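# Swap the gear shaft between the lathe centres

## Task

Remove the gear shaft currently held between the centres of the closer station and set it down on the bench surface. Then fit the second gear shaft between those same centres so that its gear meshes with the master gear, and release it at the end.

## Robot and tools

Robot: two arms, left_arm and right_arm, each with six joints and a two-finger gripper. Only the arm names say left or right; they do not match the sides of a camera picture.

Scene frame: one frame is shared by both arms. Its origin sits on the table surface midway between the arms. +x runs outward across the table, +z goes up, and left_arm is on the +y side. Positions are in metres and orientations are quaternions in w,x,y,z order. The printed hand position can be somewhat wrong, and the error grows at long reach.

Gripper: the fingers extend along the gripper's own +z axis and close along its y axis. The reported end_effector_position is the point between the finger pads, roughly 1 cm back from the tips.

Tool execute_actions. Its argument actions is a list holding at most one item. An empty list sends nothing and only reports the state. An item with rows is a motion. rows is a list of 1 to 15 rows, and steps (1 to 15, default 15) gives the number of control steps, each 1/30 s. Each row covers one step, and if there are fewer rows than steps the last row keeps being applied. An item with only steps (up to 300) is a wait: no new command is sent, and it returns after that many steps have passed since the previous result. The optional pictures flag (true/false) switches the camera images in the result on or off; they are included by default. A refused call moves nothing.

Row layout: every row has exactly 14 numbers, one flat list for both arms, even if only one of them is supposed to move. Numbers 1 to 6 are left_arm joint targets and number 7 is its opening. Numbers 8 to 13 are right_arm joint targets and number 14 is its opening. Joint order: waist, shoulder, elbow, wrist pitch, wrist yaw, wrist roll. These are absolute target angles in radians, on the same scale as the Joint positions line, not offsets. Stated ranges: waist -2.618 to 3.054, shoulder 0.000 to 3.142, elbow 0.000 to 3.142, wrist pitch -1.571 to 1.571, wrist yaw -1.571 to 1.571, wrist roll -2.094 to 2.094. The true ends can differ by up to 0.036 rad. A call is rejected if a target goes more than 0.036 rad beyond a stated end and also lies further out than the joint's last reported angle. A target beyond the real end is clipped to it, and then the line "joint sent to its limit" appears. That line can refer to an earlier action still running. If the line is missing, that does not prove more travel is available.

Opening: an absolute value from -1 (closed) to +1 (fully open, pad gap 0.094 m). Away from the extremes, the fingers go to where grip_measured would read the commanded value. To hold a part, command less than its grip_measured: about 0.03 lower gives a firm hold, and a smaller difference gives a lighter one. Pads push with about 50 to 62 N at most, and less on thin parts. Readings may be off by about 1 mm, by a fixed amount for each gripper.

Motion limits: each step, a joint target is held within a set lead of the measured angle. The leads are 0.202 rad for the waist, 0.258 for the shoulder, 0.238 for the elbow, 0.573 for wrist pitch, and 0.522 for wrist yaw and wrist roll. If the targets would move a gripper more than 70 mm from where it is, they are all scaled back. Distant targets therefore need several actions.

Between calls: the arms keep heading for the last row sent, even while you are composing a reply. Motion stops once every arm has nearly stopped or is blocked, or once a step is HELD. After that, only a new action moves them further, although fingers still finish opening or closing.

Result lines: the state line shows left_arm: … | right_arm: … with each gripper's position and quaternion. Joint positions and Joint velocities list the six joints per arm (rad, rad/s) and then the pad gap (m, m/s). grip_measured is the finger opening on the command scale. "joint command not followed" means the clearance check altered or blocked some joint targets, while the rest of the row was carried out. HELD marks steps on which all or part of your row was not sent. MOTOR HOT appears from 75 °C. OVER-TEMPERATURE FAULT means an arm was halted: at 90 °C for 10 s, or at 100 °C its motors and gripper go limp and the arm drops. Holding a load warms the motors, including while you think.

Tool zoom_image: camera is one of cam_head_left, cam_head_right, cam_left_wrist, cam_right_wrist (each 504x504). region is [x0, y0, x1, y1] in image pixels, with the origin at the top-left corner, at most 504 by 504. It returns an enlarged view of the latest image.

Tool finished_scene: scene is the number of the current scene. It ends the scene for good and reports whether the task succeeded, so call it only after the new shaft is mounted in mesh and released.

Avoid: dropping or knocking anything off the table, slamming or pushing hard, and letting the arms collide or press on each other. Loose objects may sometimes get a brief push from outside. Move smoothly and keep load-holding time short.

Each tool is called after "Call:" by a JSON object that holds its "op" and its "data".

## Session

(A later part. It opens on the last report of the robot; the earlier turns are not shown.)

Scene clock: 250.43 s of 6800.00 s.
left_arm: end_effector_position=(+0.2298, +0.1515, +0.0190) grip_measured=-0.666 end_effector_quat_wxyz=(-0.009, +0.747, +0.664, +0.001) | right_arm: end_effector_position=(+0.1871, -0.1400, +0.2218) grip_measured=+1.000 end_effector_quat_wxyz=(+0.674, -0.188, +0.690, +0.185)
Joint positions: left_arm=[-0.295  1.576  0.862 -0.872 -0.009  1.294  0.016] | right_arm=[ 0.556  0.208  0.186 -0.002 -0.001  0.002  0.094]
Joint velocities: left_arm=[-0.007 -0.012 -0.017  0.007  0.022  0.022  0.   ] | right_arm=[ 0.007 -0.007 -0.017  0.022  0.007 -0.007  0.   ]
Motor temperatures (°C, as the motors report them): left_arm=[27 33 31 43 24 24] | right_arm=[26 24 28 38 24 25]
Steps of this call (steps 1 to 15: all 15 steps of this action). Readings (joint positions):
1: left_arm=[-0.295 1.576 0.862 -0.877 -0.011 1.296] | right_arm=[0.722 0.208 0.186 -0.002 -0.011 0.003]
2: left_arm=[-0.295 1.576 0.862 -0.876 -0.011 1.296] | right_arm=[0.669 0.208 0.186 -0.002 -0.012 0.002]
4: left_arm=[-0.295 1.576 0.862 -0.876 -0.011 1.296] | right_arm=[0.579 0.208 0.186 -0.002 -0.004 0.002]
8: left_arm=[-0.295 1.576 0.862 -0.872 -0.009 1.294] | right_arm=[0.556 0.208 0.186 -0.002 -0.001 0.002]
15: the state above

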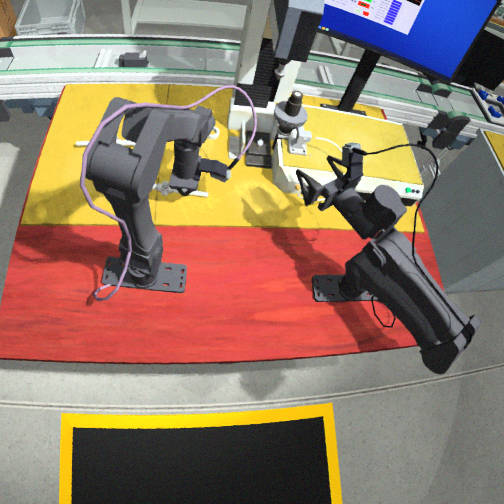

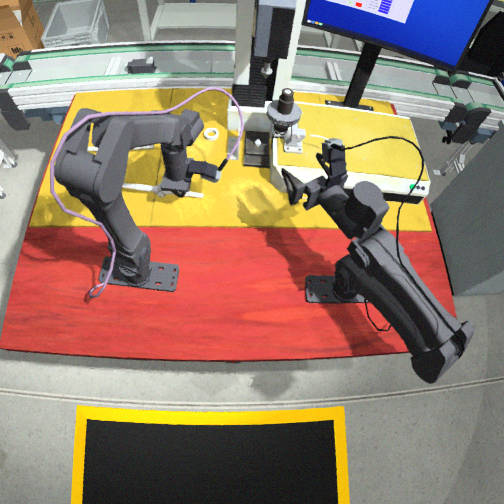

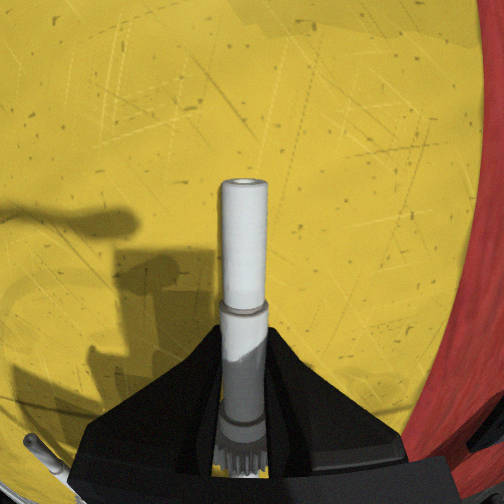

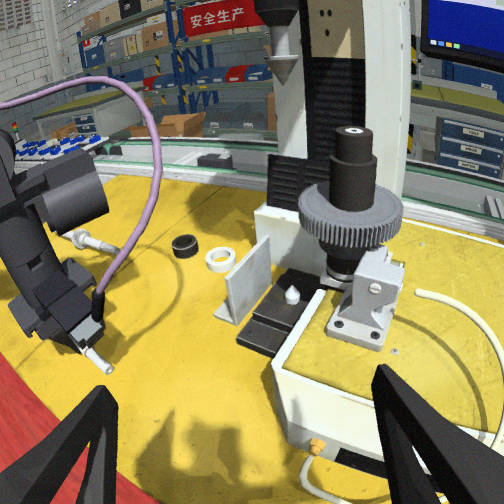

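Similar grip to before. Lift gently, pitch up, then roll.

Call:
{"op": "execute_actions", "data": {"actions": [{"rows":[[-0.3,1.56,0.88,-0.86,0,1.29,-0.76,0.55,0.2,0.2,0,0,0,1],[-0.3,1.55,0.89,-0.86,0,1.29,-0.76,0.55,0.2,0.2,0,0,0,1],[-0.3,1.54,0.89,-0.86,0,1.29,-0.76,0.55,0.2,0.2,0,0,0,1],[-0.3,1.53,0.89,-0.86,0,1.29,-0.76,0.55,0.2,0.2,0,0,0,1],[-0.3,1.515,0.89,-0.86,0,1.29,-0.76,0.55,0.2,0.2,0,0,0,1],[-0.3,1.495,0.89,-0.85,0,1.29,-0.76,0.55,0.2,0.2,0,0,0,1],[-0.3,1.47,0.89,-0.84,0,1.29,-0.76,0.55,0.2,0.2,0,0,0,1],[-0.3,1.44,0.89,-0.83,0,1.29,-0.76,0.55,0.2,0.2,0,0,0,1],[-0.3,1.41,0.89,-0.81,0,1.29,-0.76,0.55,0.2,0.2,0,0,0,1],[-0.3,1.375,0.89,-0.78,0,1.29,-0.76,0.55,0.2,0.2,0,0,0,1],[-0.3,1.34,0.89,-0.75,0,1.29,-0.76,0.55,0.2,0.2,0,0,0,1],[-0.3,1.305,0.88,-0.71,0,1.29,-0.76,0.55,0.2,0.2,0,0,0,1],[-0.3,1.27,0.87,-0.67,0,1.29,-0.76,0.55,0.2,0.2,0,0,0,1],[-0.3,1.235,0.86,-0.63,0,1.29,-0.76,0.55,0.2,0.2,0,0,0,1],[-0.3,1.2,0.85,-0.58,0,1.25,-0.76,0.55,0.2,0.2,0,0,0,1]]}], "pictures": false}}

Call:
{"op": "execute_actions", "data": {"actions": [{"rows":[[-0.31,1.17,0.83,-0.52,0,1.2,-0.76,0.55,0.2,0.2,0,0,0,1],[-0.32,1.14,0.81,-0.45,0,1.15,-0.76,0.55,0.2,0.2,0,0,0,1],[-0.33,1.11,0.79,-0.37,0,1.1,-0.76,0.55,0.2,0.2,0,0,0,1],[-0.35,1.08,0.77,-0.29,0,1.05,-0.76,0.55,0.2,0.2,0,0,0,1],[-0.37,1.05,0.75,-0.21,0,1,-0.76,0.55,0.2,0.2,0,0,0,1],[-0.39,1.03,0.73,-0.13,0,0.92,-0.76,0.55,0.2,0.2,0,0,0,1],[-0.41,1.01,0.71,-0.05,0,0.84,-0.76,0.55,0.2,0.2,0,0,0,1],[-0.43,1,0.69,0.03,0,0.74,-0.76,0.55,0.2,0.2,0,0,0,1],[-0.45,1,0.67,0.11,0,0.64,-0.76,0.55,0.2,0.2,0,0,0,1],[-0.47,1,0.65,0.19,0,0.54,-0.76,0.55,0.2,0.2,0,0,0,1],[-0.49,1,0.63,0.27,0,0.43,-0.76,0.55,0.2,0.2,0,0,0,1],[-0.51,1,0.61,0.35,0,0.32,-0.76,0.55,0.2,0.2,0,0,0,1],[-0.53,1,0.59,0.43,0,0.21,-0.76,0.55,0.2,0.2,0,0,0,1],[-0.545,1,0.57,0.51,0,0.1,-0.76,0.55,0.2,0.2,0,0,0,1],[-0.553,1,0.55,0.58,0,-0.01,-0.76,0.55,0.2,0.2,0,0,0,1]]}], "pictures": false}}

Call:
{"op": "execute_actions", "data": {"actions": [{"rows":[[-0.553,1.03,0.55,0.64,0,-0.01,-0.76,0.55,0.2,0.2,0,0,0,1],[-0.553,1.06,0.55,0.7,0,-0.01,-0.76,0.55,0.2,0.2,0,0,0,1],[-0.553,1.09,0.55,0.75,0,-0.01,-0.76,0.55,0.2,0.2,0,0,0,1],[-0.553,1.12,0.55,0.8,0,-0.01,-0.76,0.55,0.2,0.2,0,0,0,1],[-0.553,1.15,0.55,0.85,0,-0.01,-0.76,0.55,0.2,0.2,0,0,0,1],[-0.553,1.19,0.55,0.89,0,-0.01,-0.76,0.55,0.2,0.2,0,0,0,1],[-0.553,1.23,0.55,0.93,0,-0.01,-0.76,0.55,0.2,0.2,0,0,0,1],[-0.553,1.27,0.55,0.97,0,-0.01,-0.76,0.55,0.2,0.2,0,0,0,1],[-0.553,1.31,0.55,1.01,0,-0.01,-0.76,0.55,0.2,0.2,0,0,0,1],[-0.553,1.35,0.55,1.05,0,-0.01,-0.76,0.55,0.2,0.2,0,0,0,1],[-0.553,1.38,0.55,1.08,0,-0.01,-0.76,0.55,0.2,0.2,0,0,0,1]]}], "pictures": false}}

Call:
{"op": "execute_actions", "data": {"actions": [{"steps":15}]}}

Scene clock: 271.50 s of 6800.00 s.
left_arm: end_effector_position=(+0.2716, +0.1308, +0.0939) grip_measured=-0.666 end_effector_quat_wxyz=(+0.174, +0.731, +0.655, +0.079) | right_arm: end_effector_position=(+0.1871, -0.1400, +0.2218) grip_measured=+1.000 end_effector_quat_wxyz=(+0.674, -0.188, +0.690, +0.185)
Joint positions: left_arm=[-0.295  1.294  0.861 -0.754  0.007  1.286  0.016] | right_arm=[ 0.556  0.208  0.186 -0.002 -0.001  0.002  0.094]
Joint velocities: left_arm=[ 0.002 -1.053 -0.051  0.945  0.007 -0.256 -0.001] | right_arm=[ 0.007 -0.007 -0.007 -0.051 -0.007 -0.037  0.   ]
Motor temperatures (°C, as the motors report them): left_arm=[27 32 31 41 24 24] | right_arm=[26 24 28 38 24 25]
Steps of this call (steps 1 to 15: the robot went on to your last target; steps 16 to 90: nothing new was sent; then 17.57 s passed at rest; steps 91 to 105: all 15 steps of this action). Readings (joint positions):
91: left_arm=[-0.295 1.576 0.862 -0.872 -0.009 1.294] | right_arm=[0.556 0.208 0.186 -0.002 -0.001 0.002]
92: left_arm=[-0.295 1.576 0.862 -0.872 -0.009 1.294] | right_arm=[0.556 0.208 0.186 -0.002 -0.001 0.002]
94: left_arm=[-0.295 1.571 0.862 -0.872 -0.009 1.294] | right_arm=[0.556 0.208 0.186 -0.002 -0.001 0.002]
98: left_arm=[-0.295 1.525 0.862 -0.867 0.001 1.294] | right_arm=[0.556 0.208 0.186 -0.002 -0.001 0.002]
105: the state above

Scene clock: 272.00 s of 6800.00 s.
left_arm: end_effector_position=(+0.3053, +0.0256, +0.2206) grip_measured=-0.666 end_effector_quat_wxyz=(+0.595, +0.395, +0.697, -0.068) | right_arm: end_effector_position=(+0.1871, -0.1400, +0.2218) grip_measured=+1.000 end_effector_quat_wxyz=(+0.674, -0.188, +0.690, +0.185)
Joint positions: left_arm=[-0.527  1.034  0.576  0.171  0.003  0.402  0.016] | right_arm=[ 0.556  0.208  0.186 -0.002 -0.001  0.002  0.094]
Joint velocities: left_arm=[-0.422 -0.007 -0.642  2.     0.095 -2.791  0.001] | right_arm=[ 0.007  0.017  0.002 -0.022  0.066 -0.037  0.   ]
Motor temperatures (°C, as the motors report them): left_arm=[27 32 31 41 24 24] | right_arm=[26 24 28 38 24 25]
Steps of this call (steps 1 to 15: all 15 steps of this action). Readings (joint positions):
1: left_arm=[-0.296 1.257 0.856 -0.717 0.007 1.271] | right_arm=[0.556 0.208 0.186 -0.002 -0.001 0.002]
2: left_arm=[-0.299 1.222 0.845 -0.672 0.007 1.249] | right_arm=[0.556 0.208 0.186 -0.002 -0.001 0.002]
4: left_arm=[-0.316 1.156 0.812 -0.567 0.006 1.189] | right_arm=[0.556 0.208 0.186 -0.002 -0.001 0.002]
8: left_arm=[-0.389 1.058 0.723 -0.326 0.003 0.998] | right_arm=[0.556 0.208 0.186 -0.002 -0.001 0.002]
15: the state above

Scene clock: 272.50 s of 6800.00 s.
left_arm: end_effector_position=(+0.3462, -0.0189, +0.2306) grip_measured=-0.666 end_effector_quat_wxyz=(+0.670, +0.233, +0.667, -0.227) | right_arm: end_effector_position=(+0.1871, -0.1400, +0.2218) grip_measured=+1.000 end_effector_quat_wxyz=(+0.674, -0.188, +0.690, +0.185)
Joint positions: left_arm=[-0.552  1.406  0.535  0.872  0.01   0.01   0.016] | right_arm=[ 0.556  0.208  0.186 -0.002 -0.001  0.002  0.094]
Joint velocities: left_arm=[ 0.017  0.125 -0.085  0.212  0.095 -0.139 -0.001] | right_arm=[-0.012  0.002 -0.002  0.007  0.007 -0.007  0.   ]
Motor temperatures (°C, as the motors report them): left_arm=[27 32 31 42 24 24] | right_arm=[26 24 28 38 24 25]
Steps of this call (steps 1 to 15: all 15 steps of this action). Readings (joint positions):
1: left_arm=[-0.540 1.034 0.557 0.237 0.006 0.318] | right_arm=[0.556 0.208 0.186 -0.002 -0.001 0.002]
2: left_arm=[-0.548 1.040 0.544 0.299 0.010 0.251] | right_arm=[0.556 0.208 0.186 -0.002 -0.001 0.002]
4: left_arm=[-0.552 1.076 0.538 0.423 0.011 0.156] | right_arm=[0.556 0.208 0.186 -0.002 -0.001 0.002]
8: left_arm=[-0.552 1.202 0.538 0.670 0.010 0.060] | right_arm=[0.556 0.208 0.186 -0.002 -0.001 0.002]
15: the state above

Scene clock: 273.00 s of 6800.00 s.
left_arm: end_effector_position=(+0.3453, -0.0182, +0.2492) grip_measured=-0.666 end_effector_quat_wxyz=(+0.695, +0.220, +0.642, -0.239) | right_arm: end_effector_position=(+0.1871, -0.1400, +0.2218) grip_measured=+1.000 end_effector_quat_wxyz=(+0.674, -0.188, +0.690, +0.185)
Joint positions: left_arm=[-0.552  1.407  0.532  0.955  0.01  -0.003  0.016] | right_arm=[ 0.556  0.208  0.186 -0.002 -0.001  0.002  0.094]
Joint velocities: left_arm=[-0.002 -0.002 -0.007 -0.007 -0.007  0.007  0.   ] | right_arm=[-0.002 -0.002 -0.007  0.022 -0.066 -0.022  0.   ]
Motor temperatures (°C, as the motors report them): left_arm=[27 32 31 42 24 24] | right_arm=[26 24 28 38 24 25]
Steps of this call (steps 1 to 15: the robot went on to your last target). Readings (joint positions):
1: left_arm=[-0.552 1.407 0.533 0.878 0.010 0.007] | right_arm=[0.556 0.208 0.186 -0.002 -0.001 0.002]
2: left_arm=[-0.552 1.407 0.532 0.886 0.010 0.005] | right_arm=[0.556 0.208 0.186 -0.002 -0.001 0.002]
4: left_arm=[-0.552 1.407 0.532 0.910 0.010 0.002] | right_arm=[0.556 0.208 0.186 -0.002 -0.001 0.002]
8: left_arm=[-0.552 1.407 0.532 0.944 0.010 -0.001] | right_arm=[0.556 0.208 0.186 -0.002 -0.001 0.002]
15: the state above

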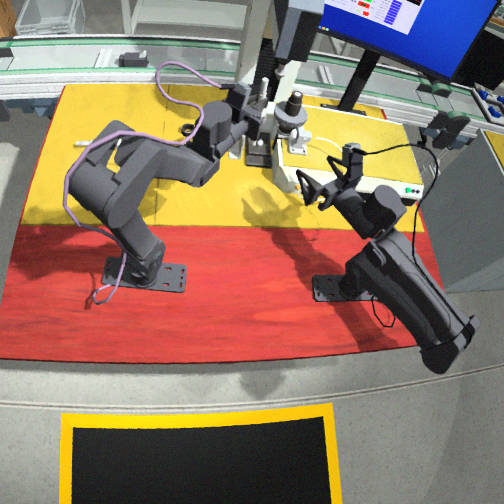

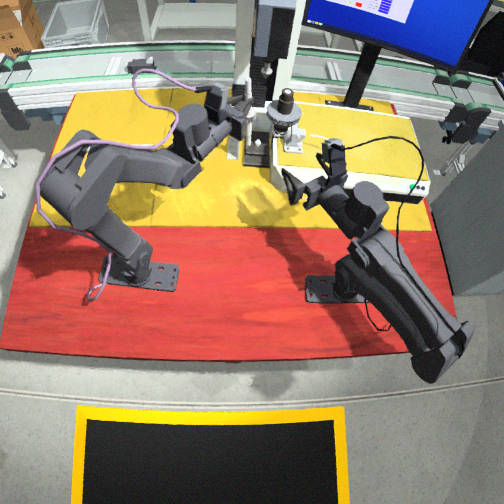

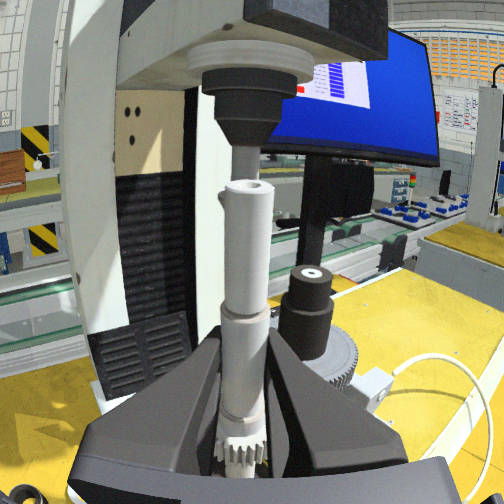

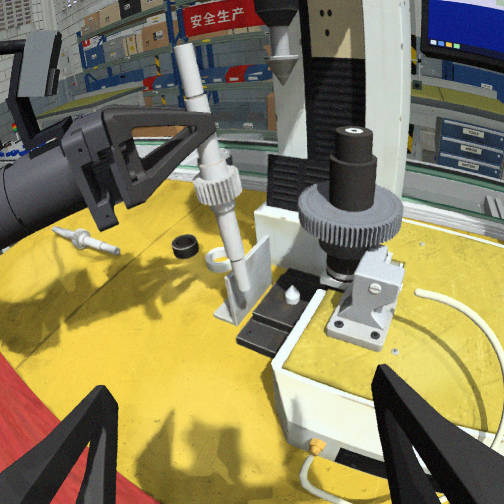

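Call:
{"op": "execute_actions", "data": {"actions": [{"rows":[[-0.545,1.41,0.59,1.1,0,-0.01,-0.76,0.55,0.2,0.2,0,0,0,1],[-0.545,1.43,0.6,1.11,0,-0.01,-0.76,0.55,0.2,0.2,0,0,0,1],[-0.545,1.45,0.615,1.12,0,-0.01,-0.76,0.55,0.2,0.2,0,0,0,1],[-0.545,1.47,0.63,1.13,0,-0.01,-0.76,0.55,0.2,0.2,0,0,0,1],[-0.545,1.49,0.64,1.14,0,-0.01,-0.76,0.55,0.2,0.2,0,0,0,1],[-0.545,1.51,0.655,1.15,0,-0.01,-0.76,0.55,0.2,0.2,0,0,0,1],[-0.545,1.53,0.67,1.16,0,-0.01,-0.76,0.55,0.2,0.2,0,0,0,1],[-0.545,1.55,0.68,1.17,0,-0.01,-0.76,0.55,0.2,0.2,0,0,0,1],[-0.545,1.57,0.69,1.17,0,-0.01,-0.76,0.55,0.2,0.2,0,0,0,1],[-0.545,1.59,0.7,1.17,0,-0.01,-0.76,0.55,0.2,0.2,0,0,0,1],[-0.545,1.61,0.71,1.17,0,-0.01,-0.76,0.55,0.2,0.2,0,0,0,1]]}], "pictures": false}}

Call:
{"op": "execute_actions", "data": {"actions": [{"steps":15}]}}

Scene clock: 281.37 s of 6800.00 s.
left_arm: end_effector_position=(+0.3795, -0.0442, +0.2323) grip_measured=-0.666 end_effector_quat_wxyz=(+0.692, +0.220, +0.644, -0.239) | right_arm: end_effector_position=(+0.1871, -0.1400, +0.2218) grip_measured=+1.000 end_effector_quat_wxyz=(+0.674, -0.188, +0.690, +0.185)
Joint positions: left_arm=[-0.552  1.626  0.658  1.04   0.01  -0.003  0.016] | right_arm=[ 0.556  0.208  0.186 -0.002 -0.001  0.002  0.094]
Joint velocities: left_arm=[-0.002  0.105  0.002 -0.051 -0.037 -0.081  0.   ] | right_arm=[-0.002 -0.017 -0.022 -0.051 -0.007 -0.007  0.   ]
Motor temperatures (°C, as the motors report them): left_arm=[27 33 32 48 24 24] | right_arm=[26 24 28 38 24 25]
Steps of this call (steps 1 to 15: the robot went on to your last target; steps 16 to 90: nothing new was sent; then 4.87 s passed at rest; steps 91 to 105: all 15 steps of this action). Readings (joint positions):
91: left_arm=[-0.552 1.409 0.532 0.960 0.010 -0.003] | right_arm=[0.556 0.208 0.186 -0.002 -0.001 0.002]
92: left_arm=[-0.552 1.414 0.534 0.966 0.010 -0.003] | right_arm=[0.556 0.208 0.186 -0.002 -0.001 0.002]
94: left_arm=[-0.552 1.442 0.551 0.981 0.010 -0.003] | right_arm=[0.556 0.208 0.186 -0.002 -0.001 0.002]
98: left_arm=[-0.552 1.525 0.607 1.014 0.010 -0.003] | right_arm=[0.556 0.208 0.186 -0.002 -0.001 0.002]
105: the state above

Scene clock: 281.87 s of 6800.00 s.
left_arm: end_effector_position=(+0.3797, -0.0444, +0.2323) grip_measured=-0.666 end_effector_quat_wxyz=(+0.693, +0.220, +0.644, -0.239) | right_arm: end_effector_position=(+0.1871, -0.1400, +0.2218) grip_measured=+1.000 end_effector_quat_wxyz=(+0.674, -0.188, +0.690, +0.185)
Joint positions: left_arm=[-0.552  1.629  0.658  1.046  0.01  -0.003  0.016] | right_arm=[ 0.556  0.208  0.186 -0.002 -0.001  0.002  0.094]
Joint velocities: left_arm=[ 0.002  0.012 -0.022 -0.007  0.066 -0.007 -0.   ] | right_arm=[ 0.012  0.012 -0.007 -0.037  0.022  0.022  0.   ]
Motor temperatures (°C, as the motors report them): left_arm=[27 33 32 48 24 24] | right_arm=[26 24 28 38 24 25]
Steps of this call (steps 1 to 15: the robot went on to your last target). Readings (joint positions):
1: left_arm=[-0.552 1.629 0.658 1.040 0.010 -0.003] | right_arm=[0.556 0.208 0.186 -0.002 -0.001 0.002]
2: left_arm=[-0.552 1.629 0.658 1.040 0.010 -0.003] | right_arm=[0.556 0.208 0.186 -0.002 -0.001 0.002]
4: left_arm=[-0.552 1.629 0.658 1.043 0.010 -0.003] | right_arm=[0.556 0.208 0.186 -0.002 -0.001 0.002]
8: left_arm=[-0.552 1.629 0.658 1.046 0.010 -0.003] | right_arm=[0.556 0.208 0.186 -0.002 -0.001 0.002]
15: the state above
All arms were judged still, so your last target was given up. Only a new action makes them travel on or press farther. Fingers that are still opening or closing keep moving.

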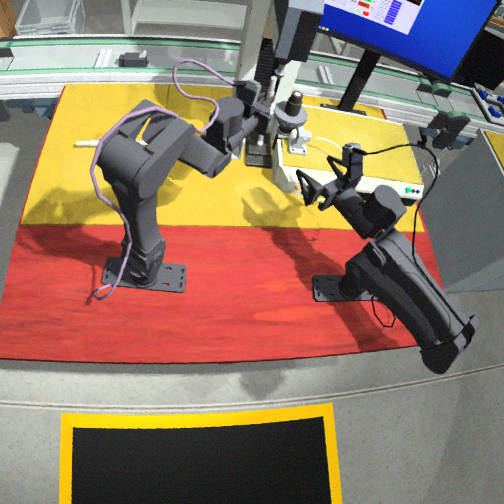

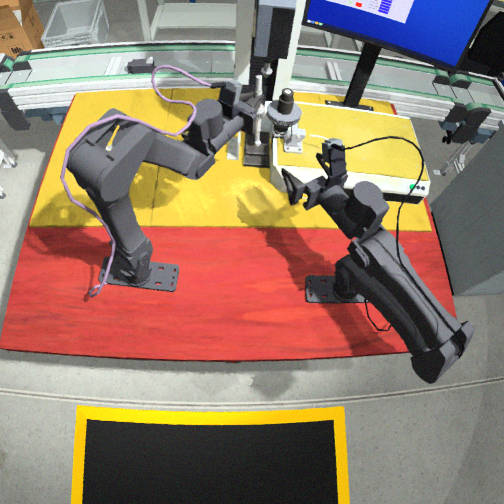

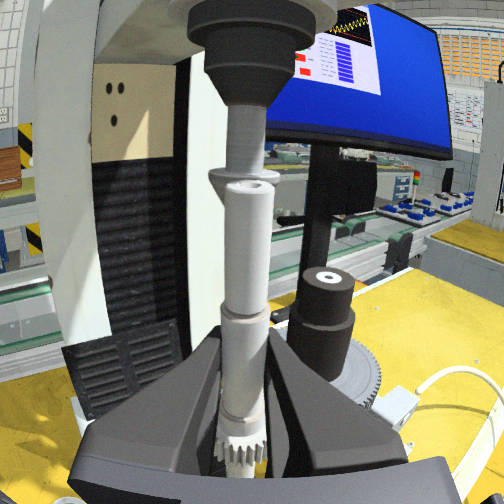

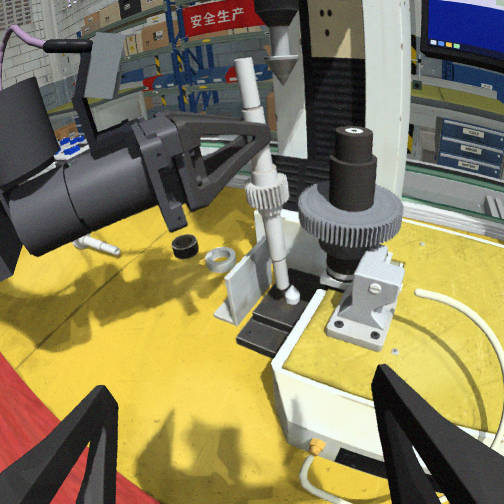

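Forward ~8 mm, left 3 mm.

Call:
{"op": "execute_actions", "data": {"actions": [{"rows":[[-0.538,1.615,0.725,1.17,0,-0.01,-0.76,0.55,0.2,0.2,0,0,0,1],[-0.538,1.625,0.735,1.17,0,-0.01,-0.76,0.55,0.2,0.2,0,0,0,1],[-0.538,1.64,0.745,1.17,0,-0.01,-0.76,0.55,0.2,0.2,0,0,0,1]]}]}}

Call:
{"op": "zoom_image", "data": {"camera": "cam_right_wrist", "region": [240, 230, 340, 330]}}

Call:
{"op": "zoom_image", "data": {"camera": "cam_head_right", "region": [230, 100, 300, 170]}}

Scene clock: 286.97 s of 6800.00 s.
left_arm: end_effector_position=(+0.3883, -0.0456, +0.2399) grip_measured=-0.666 end_effector_quat_wxyz=(+0.701, +0.215, +0.638, -0.238) | right_arm: end_effector_position=(+0.1871, -0.1400, +0.2218) grip_measured=+1.000 end_effector_quat_wxyz=(+0.674, -0.188, +0.690, +0.185)
Joint positions: left_arm=[-0.544  1.65   0.694  1.051  0.009 -0.003  0.016] | right_arm=[ 0.556  0.208  0.186 -0.002 -0.001  0.002  0.094]
Joint velocities: left_arm=[ 0.007 -0.022 -0.002 -0.022 -0.007  0.051  0.   ] | right_arm=[ 0.002 -0.022 -0.012 -0.037 -0.037  0.051  0.   ]
Motor temperatures (°C, as the motors report them): left_arm=[27 33 33 50 24 24] | right_arm=[26 24 28 38 24 25]
Steps of this call (steps 1 to 90: nothing new was sent; then 1.60 s passed at rest; steps 91 to 105: all 15 steps of this action). Readings (joint positions):
91: left_arm=[-0.551 1.629 0.659 1.047 0.010 -0.003] | right_arm=[0.556 0.208 0.186 -0.002 -0.001 0.002]
92: left_arm=[-0.550 1.631 0.663 1.047 0.010 -0.003] | right_arm=[0.556 0.208 0.186 -0.002 -0.001 0.002]
94: left_arm=[-0.546 1.641 0.680 1.047 0.010 -0.003] | right_arm=[0.556 0.208 0.186 -0.002 -0.001 0.002]
98: left_arm=[-0.544 1.650 0.694 1.050 0.009 -0.003] | right_arm=[0.556 0.208 0.186 -0.002 -0.001 0.002]
105: the state above

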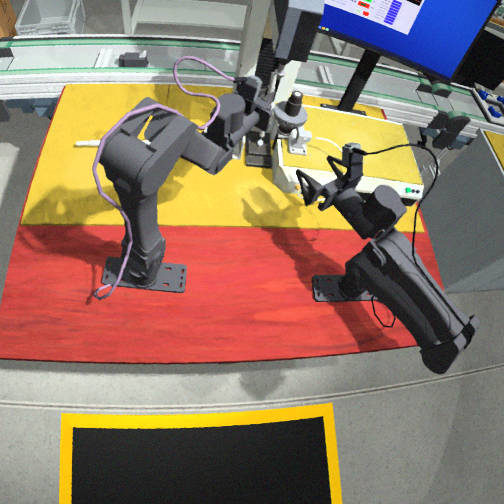

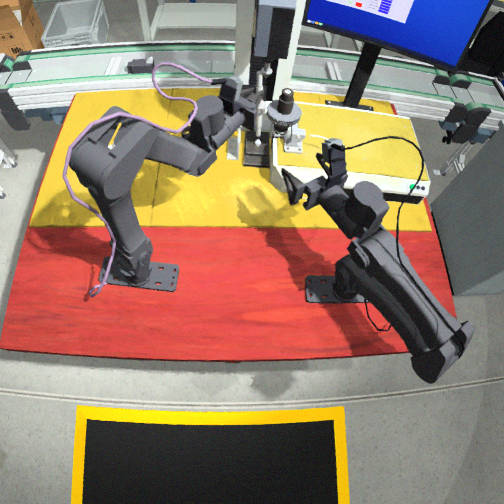

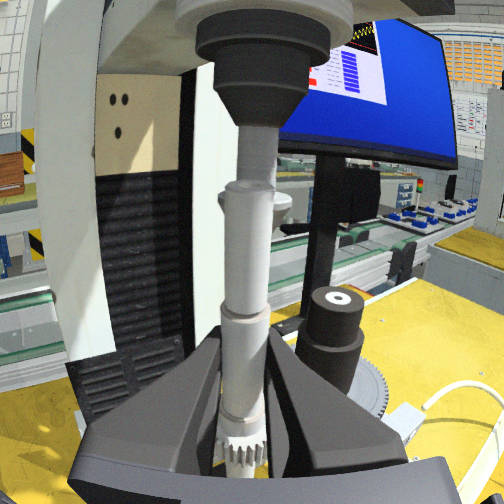

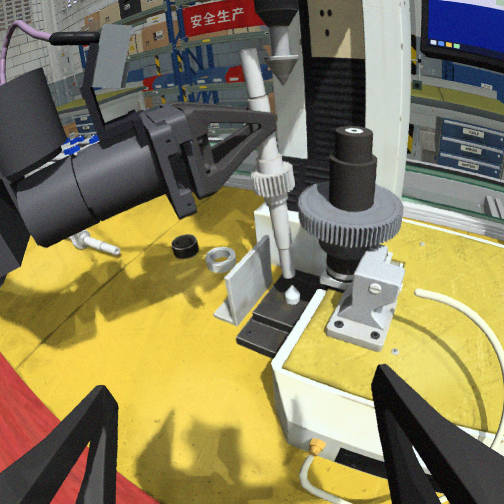

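Region (240, 230, 340, 330) of cam_right_wrist's 504x504 image, scaled by 5.040, with more detail than that image has.

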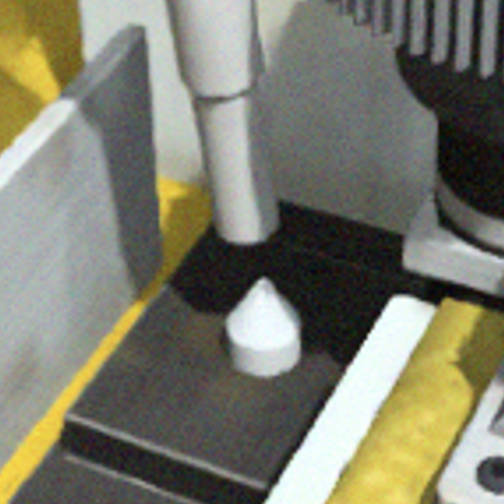

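Region (230, 100, 300, 170) of cam_head_right's 504x504 image, scaled by 7.200, with more detail than that image has.

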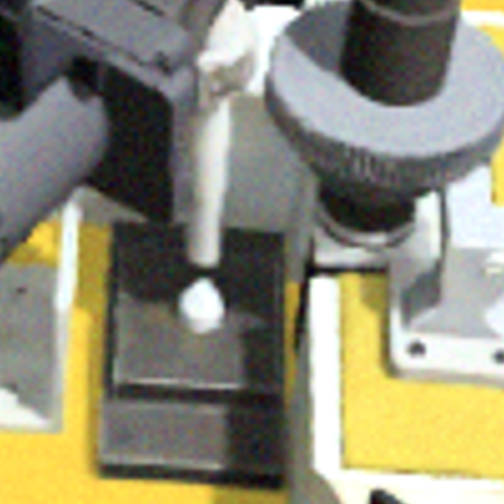

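Call:
{"op": "execute_actions", "data": {"actions": [{"rows":[[-0.548,1.65,0.74,1.2,0,-0.01,-0.76,0.55,0.2,0.2,0,0,0,1],[-0.548,1.655,0.74,1.2,0,-0.01,-0.76,0.55,0.2,0.2,0,0,0,1],[-0.548,1.665,0.74,1.2,0,-0.01,-0.76,0.55,0.2,0.2,0,0,0,1],[-0.548,1.675,0.74,1.2,0,-0.01,-0.76,0.55,0.2,0.2,0,0,0,1],[-0.548,1.685,0.74,1.2,0,-0.01,-0.76,0.55,0.2,0.2,0,0,0,1]]}]}}

Call:
{"op": "zoom_image", "data": {"camera": "cam_right_wrist", "region": [240, 230, 340, 330]}}

Call:
{"op": "zoom_image", "data": {"camera": "cam_head_right", "region": [230, 100, 300, 170]}}

Scene clock: 294.00 s of 6800.00 s.
left_arm: end_effector_position=(+0.3926, -0.0488, +0.2234) grip_measured=-0.666 end_effector_quat_wxyz=(+0.694, +0.217, +0.645, -0.236) | right_arm: end_effector_position=(+0.1871, -0.1400, +0.2218) grip_measured=+1.000 end_effector_quat_wxyz=(+0.674, -0.188, +0.690, +0.185)
Joint positions: left_arm=[-0.544  1.703  0.694  1.083  0.009 -0.003  0.016] | right_arm=[ 0.556  0.208  0.186 -0.002 -0.001  0.002  0.094]
Joint velocities: left_arm=[-0.002 -0.017 -0.027  0.007 -0.037 -0.022 -0.   ] | right_arm=[-0.012 -0.012 -0.007  0.022 -0.007 -0.066  0.   ]
Motor temperatures (°C, as the motors report them): left_arm=[27 34 34 53 24 24] | right_arm=[26 24 28 39 24 25]
Steps of this call (steps 1 to 15: the robot went on to your last target; steps 16 to 90: nothing new was sent; then 3.53 s passed at rest; steps 91 to 105: all 15 steps of this action). Readings (joint positions):
91: left_arm=[-0.544 1.651 0.694 1.054 0.009 -0.003] | right_arm=[0.556 0.208 0.186 -0.002 -0.001 0.002]
92: left_arm=[-0.544 1.654 0.694 1.060 0.009 -0.003] | right_arm=[0.556 0.208 0.186 -0.002 -0.001 0.002]
94: left_arm=[-0.544 1.665 0.694 1.073 0.009 -0.003] | right_arm=[0.556 0.208 0.186 -0.002 -0.001 0.002]
98: left_arm=[-0.544 1.694 0.694 1.082 0.009 -0.003] | right_arm=[0.556 0.208 0.186 -0.002 -0.001 0.002]
105: the state above

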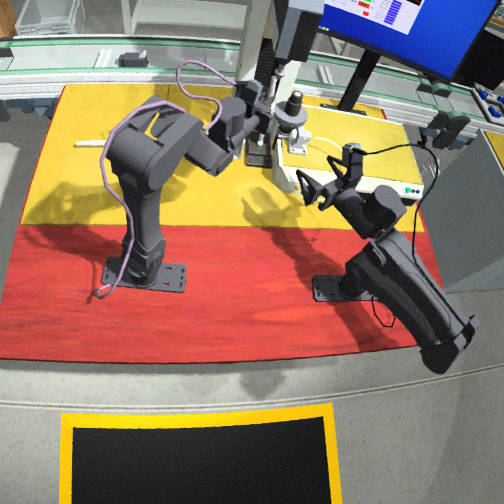

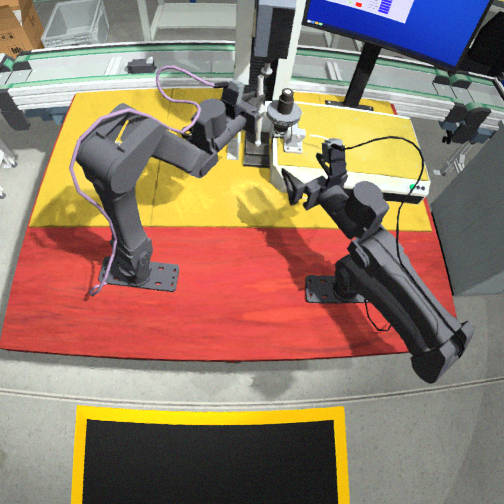

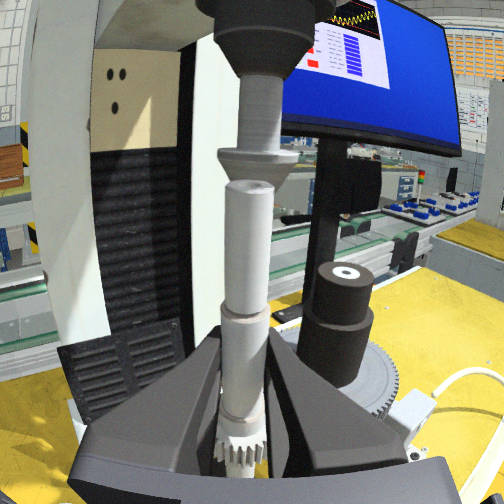

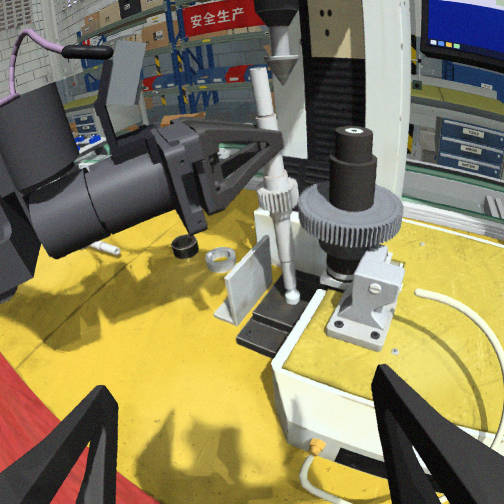

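Region (240, 230, 340, 330) of cam_right_wrist's 504x504 image, scaled by 5.040, with more detail than that image has.

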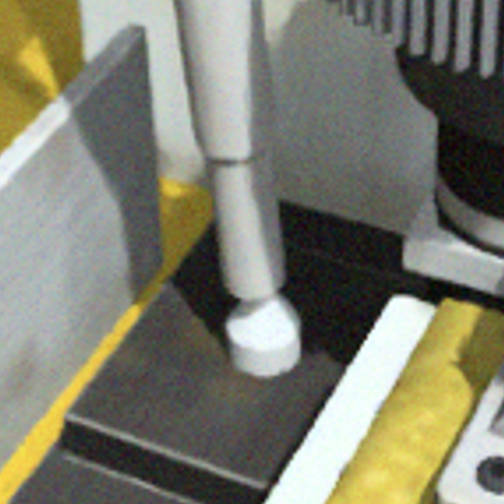

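Region (230, 100, 300, 170) of cam_head_right's 504x504 image, scaled by 7.200, with more detail than that image has.

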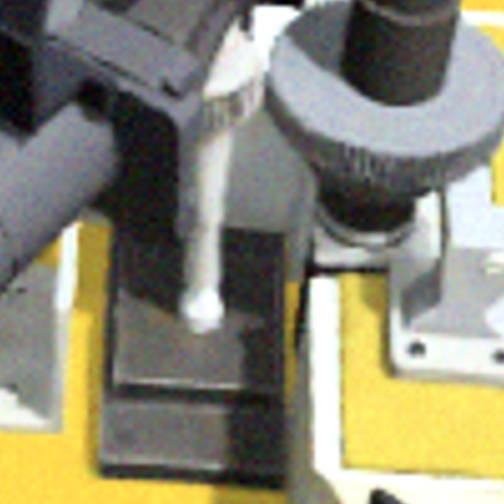

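Tip entering. Seat it.

Call:
{"op": "execute_actions", "data": {"actions": [{"rows":[[-0.552,1.695,0.74,1.2,0,-0.01,-0.76,0.55,0.2,0.2,0,0,0,1],[-0.552,1.705,0.74,1.2,0,-0.01,-0.76,0.55,0.2,0.2,0,0,0,1],[-0.552,1.715,0.74,1.19,0,-0.01,-0.76,0.55,0.2,0.2,0,0,0,1],[-0.552,1.72,0.74,1.17,0,-0.01,-0.76,0.55,0.2,0.2,0,0,0,1],[-0.554,1.72,0.74,1.14,0,-0.01,-0.76,0.55,0.2,0.2,0,0,0,1],[-0.554,1.72,0.74,1.1,0,-0.01,-0.76,0.55,0.2,0.2,0,0,0,1],[-0.554,1.72,0.74,1.06,0,-0.01,-0.76,0.55,0.2,0.2,0,0,0,1],[-0.554,1.72,0.74,1.02,0,-0.01,-0.76,0.55,0.2,0.2,0,0,0,1]]}]}}

Scene clock: 300.87 s of 6800.00 s.
left_arm: end_effector_position=(+0.3967, -0.0518, +0.2155) grip_measured=-0.666 end_effector_quat_wxyz=(+0.685, +0.220, +0.655, -0.232) | right_arm: end_effector_position=(+0.1871, -0.1400, +0.2218) grip_measured=+1.000 end_effector_quat_wxyz=(+0.674, -0.188, +0.690, +0.185)
Joint positions: left_arm=[-0.545  1.721  0.712  1.054  0.006 -0.003  0.016] | right_arm=[ 0.556  0.208  0.186 -0.002 -0.001  0.002  0.094]
Joint velocities: left_arm=[-0.012  0.017 -0.012 -0.037  0.007  0.037  0.   ] | right_arm=[ 0.002 -0.037 -0.017  0.051 -0.007  0.007  0.   ]
Motor temperatures (°C, as the motors report them): left_arm=[27 34 34 54 24 24] | right_arm=[26 24 28 39 24 25]
Steps of this call (steps 1 to 15: the robot went on to your last target; steps 16 to 90: nothing new was sent; then 3.37 s passed at rest; steps 91 to 105: all 15 steps of this action). Readings (joint positions):
91: left_arm=[-0.544 1.703 0.694 1.083 0.009 -0.003] | right_arm=[0.556 0.208 0.186 -0.002 -0.001 0.002]
92: left_arm=[-0.544 1.704 0.694 1.084 0.009 -0.003] | right_arm=[0.556 0.208 0.186 -0.002 -0.001 0.002]
94: left_arm=[-0.544 1.712 0.694 1.086 0.009 -0.003] | right_arm=[0.556 0.208 0.186 -0.002 -0.001 0.002]
98: left_arm=[-0.545 1.721 0.702 1.072 0.007 -0.003] | right_arm=[0.556 0.208 0.186 -0.002 -0.001 0.002]
105: the state above

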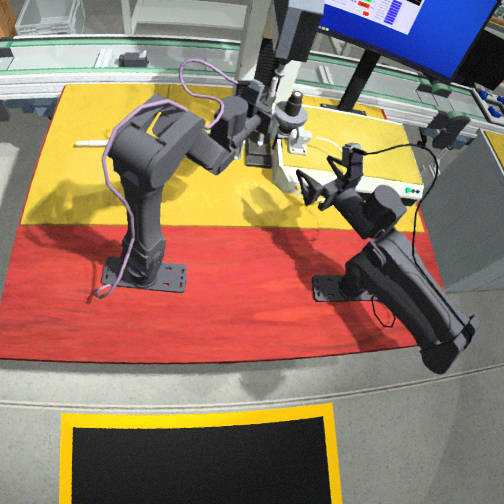

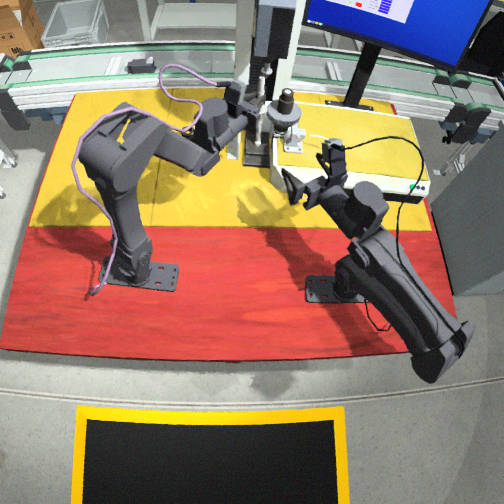

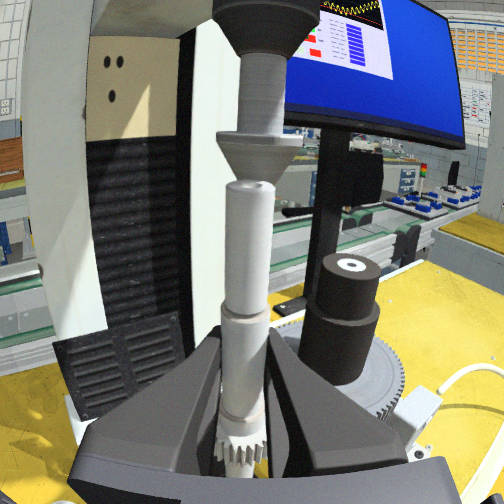

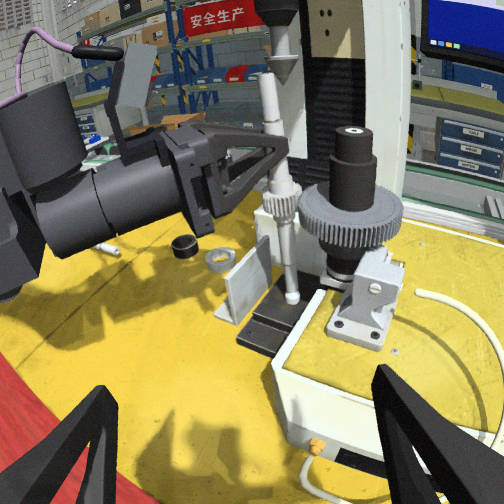

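Call:
{"op": "execute_actions", "data": {"actions": [{"rows":[[-0.56,1.72,0.74,1.02,0.02,0,-0.76,0.55,0.2,0.2,0,0,0,1],[-0.56,1.72,0.74,1.02,0.02,0,-0.76,0.55,0.2,0.2,0,0,0,1],[-0.56,1.73,0.75,1.01,0.02,0,-0.76,0.55,0.2,0.2,0,0,0,1],[-0.56,1.74,0.765,1.0,0.02,0,-0.76,0.55,0.2,0.2,0,0,0,1],[-0.56,1.75,0.78,0.99,0.02,0,-0.76,0.55,0.2,0.2,0,0,0,1],[-0.56,1.76,0.795,0.98,0.02,0,-0.76,0.55,0.2,0.2,0,0,0,1],[-0.56,1.77,0.81,0.97,0.02,0,-0.76,0.55,0.2,0.2,0,0,0,1]]}]}}

Scene clock: 320.57 s of 6800.00 s.
left_arm: end_effector_position=(+0.3974, -0.0553, +0.2157) grip_measured=-0.666 end_effector_quat_wxyz=(+0.682, +0.225, +0.657, -0.230) | right_arm: end_effector_position=(+0.1871, -0.1400, +0.2218) grip_measured=+1.000 end_effector_quat_wxyz=(+0.674, -0.188, +0.690, +0.185)
Joint positions: left_arm=[-0.55   1.721  0.727  1.029  0.006  0.005  0.016] | right_arm=[ 0.556  0.208  0.186 -0.002 -0.001  0.002  0.094]
Joint velocities: left_arm=[-0.012 -0.002  0.012 -0.066 -0.081 -0.022  0.   ] | right_arm=[-0.007 -0.007  0.002  0.007 -0.022 -0.007  0.   ]
Motor temperatures (°C, as the motors report them): left_arm=[27 34 34 49 24 24] | right_arm=[26 24 29 39 24 25]
Steps of this call (steps 1 to 15: the robot went on to your last target; steps 16 to 90: nothing new was sent; then 16.20 s passed at rest; steps 91 to 105: all 15 steps of this action). Readings (joint positions):
91: left_arm=[-0.546 1.721 0.712 1.053 0.006 -0.003] | right_arm=[0.556 0.208 0.186 -0.002 -0.001 0.002]
92: left_arm=[-0.546 1.721 0.712 1.053 0.006 -0.002] | right_arm=[0.556 0.208 0.186 -0.002 -0.001 0.002]
94: left_arm=[-0.548 1.721 0.715 1.050 0.006 0.002] | right_arm=[0.556 0.208 0.186 -0.002 -0.001 0.002]
98: left_arm=[-0.550 1.721 0.721 1.039 0.006 0.005] | right_arm=[0.556 0.208 0.186 -0.002 -0.001 0.002]
105: the state above

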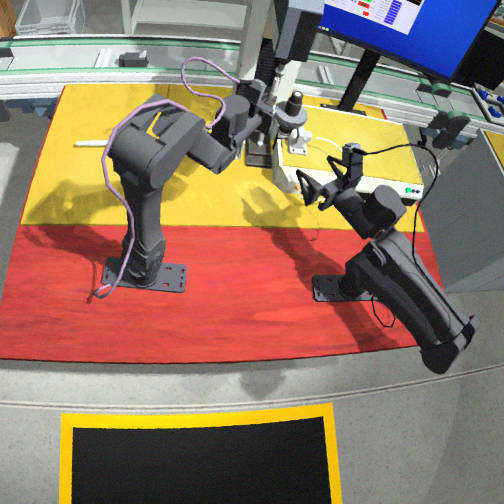

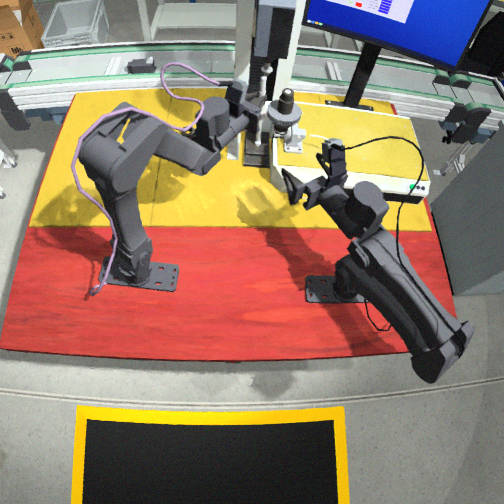

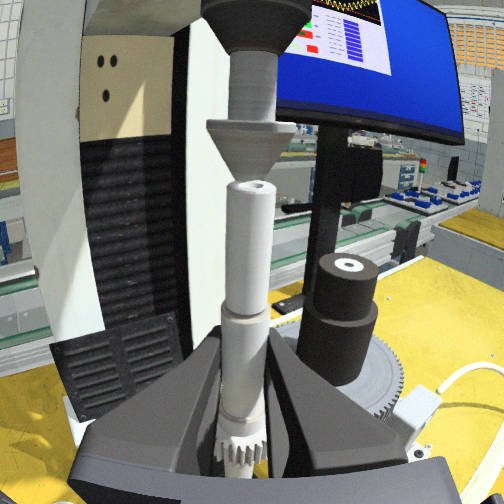

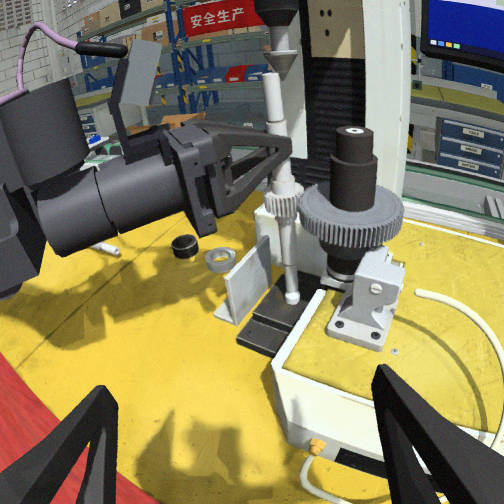

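Call:
{"op": "execute_actions", "data": {"actions": [{"rows":[[-0.548,1.775,0.815,0.97,0.01,0,-0.76,0.55,0.2,0.2,0,0,0,1],[-0.548,1.78,0.82,0.97,0.01,0,-0.76,0.55,0.2,0.2,0,0,0,1],[-0.548,1.785,0.825,0.97,0.01,0,-0.76,0.55,0.2,0.2,0,0,0,1],[-0.548,1.79,0.83,0.97,0.01,0,-0.76,0.55,0.2,0.2,0,0,0,1],[-0.548,1.795,0.84,0.97,0.01,0,-0.76,0.55,0.2,0.2,0,0,0,1]]}]}}

Scene clock: 326.17 s of 6800.00 s.
left_arm: end_effector_position=(+0.4180, -0.0599, +0.2155) grip_measured=-0.666 end_effector_quat_wxyz=(+0.680, +0.207, +0.666, -0.226) | right_arm: end_effector_position=(+0.1871, -0.1400, +0.2218) grip_measured=+1.000 end_effector_quat_wxyz=(+0.674, -0.188, +0.690, +0.185)
Joint positions: left_arm=[-0.54   1.779  0.809  0.999 -0.017 -0.018  0.016] | right_arm=[ 0.556  0.208  0.186 -0.002 -0.001  0.002  0.094]
Joint velocities: left_arm=[-0.002 -0.002 -0.007  0.051  0.037 -0.037 -0.001] | right_arm=[-0.007 -0.027 -0.017  0.037 -0.066 -0.066  0.   ]
Motor temperatures (°C, as the motors report them): left_arm=[27 33 35 47 24 24] | right_arm=[26 24 29 39 23 25]
Steps of this call (steps 1 to 15: the robot went on to your last target; steps 16 to 90: nothing new was sent; then 2.10 s passed at rest; steps 91 to 105: all 15 steps of this action). Readings (joint positions):
91: left_arm=[-0.550 1.721 0.727 1.029 0.005 0.005] | right_arm=[0.556 0.208 0.186 -0.002 -0.001 0.002]
92: left_arm=[-0.550 1.721 0.727 1.029 0.005 0.005] | right_arm=[0.556 0.208 0.186 -0.002 -0.001 0.002]
94: left_arm=[-0.550 1.728 0.734 1.028 0.004 0.005] | right_arm=[0.556 0.208 0.186 -0.002 -0.001 0.002]
98: left_arm=[-0.549 1.757 0.775 1.016 0.004 0.004] | right_arm=[0.556 0.208 0.186 -0.002 -0.001 0.002]
105: the state above

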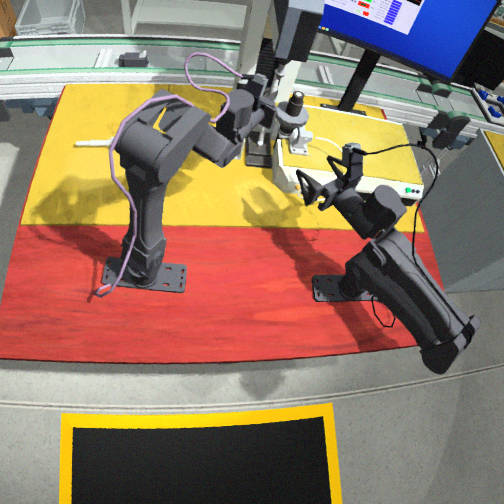

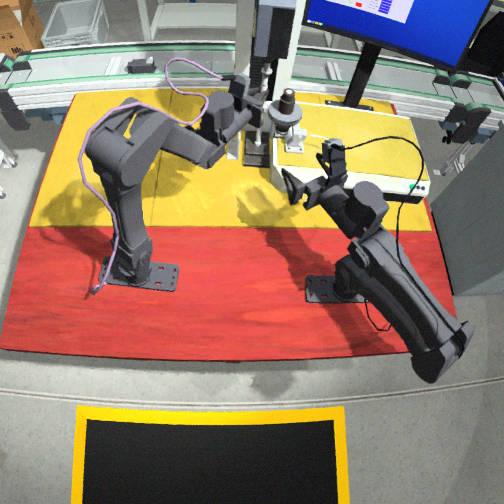

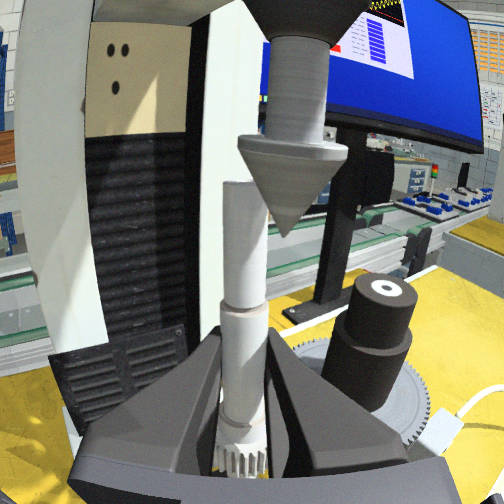

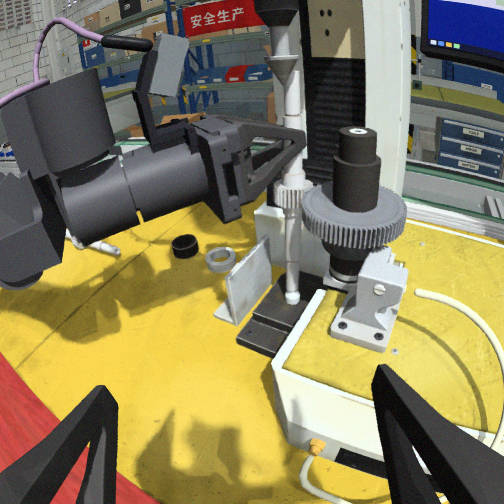

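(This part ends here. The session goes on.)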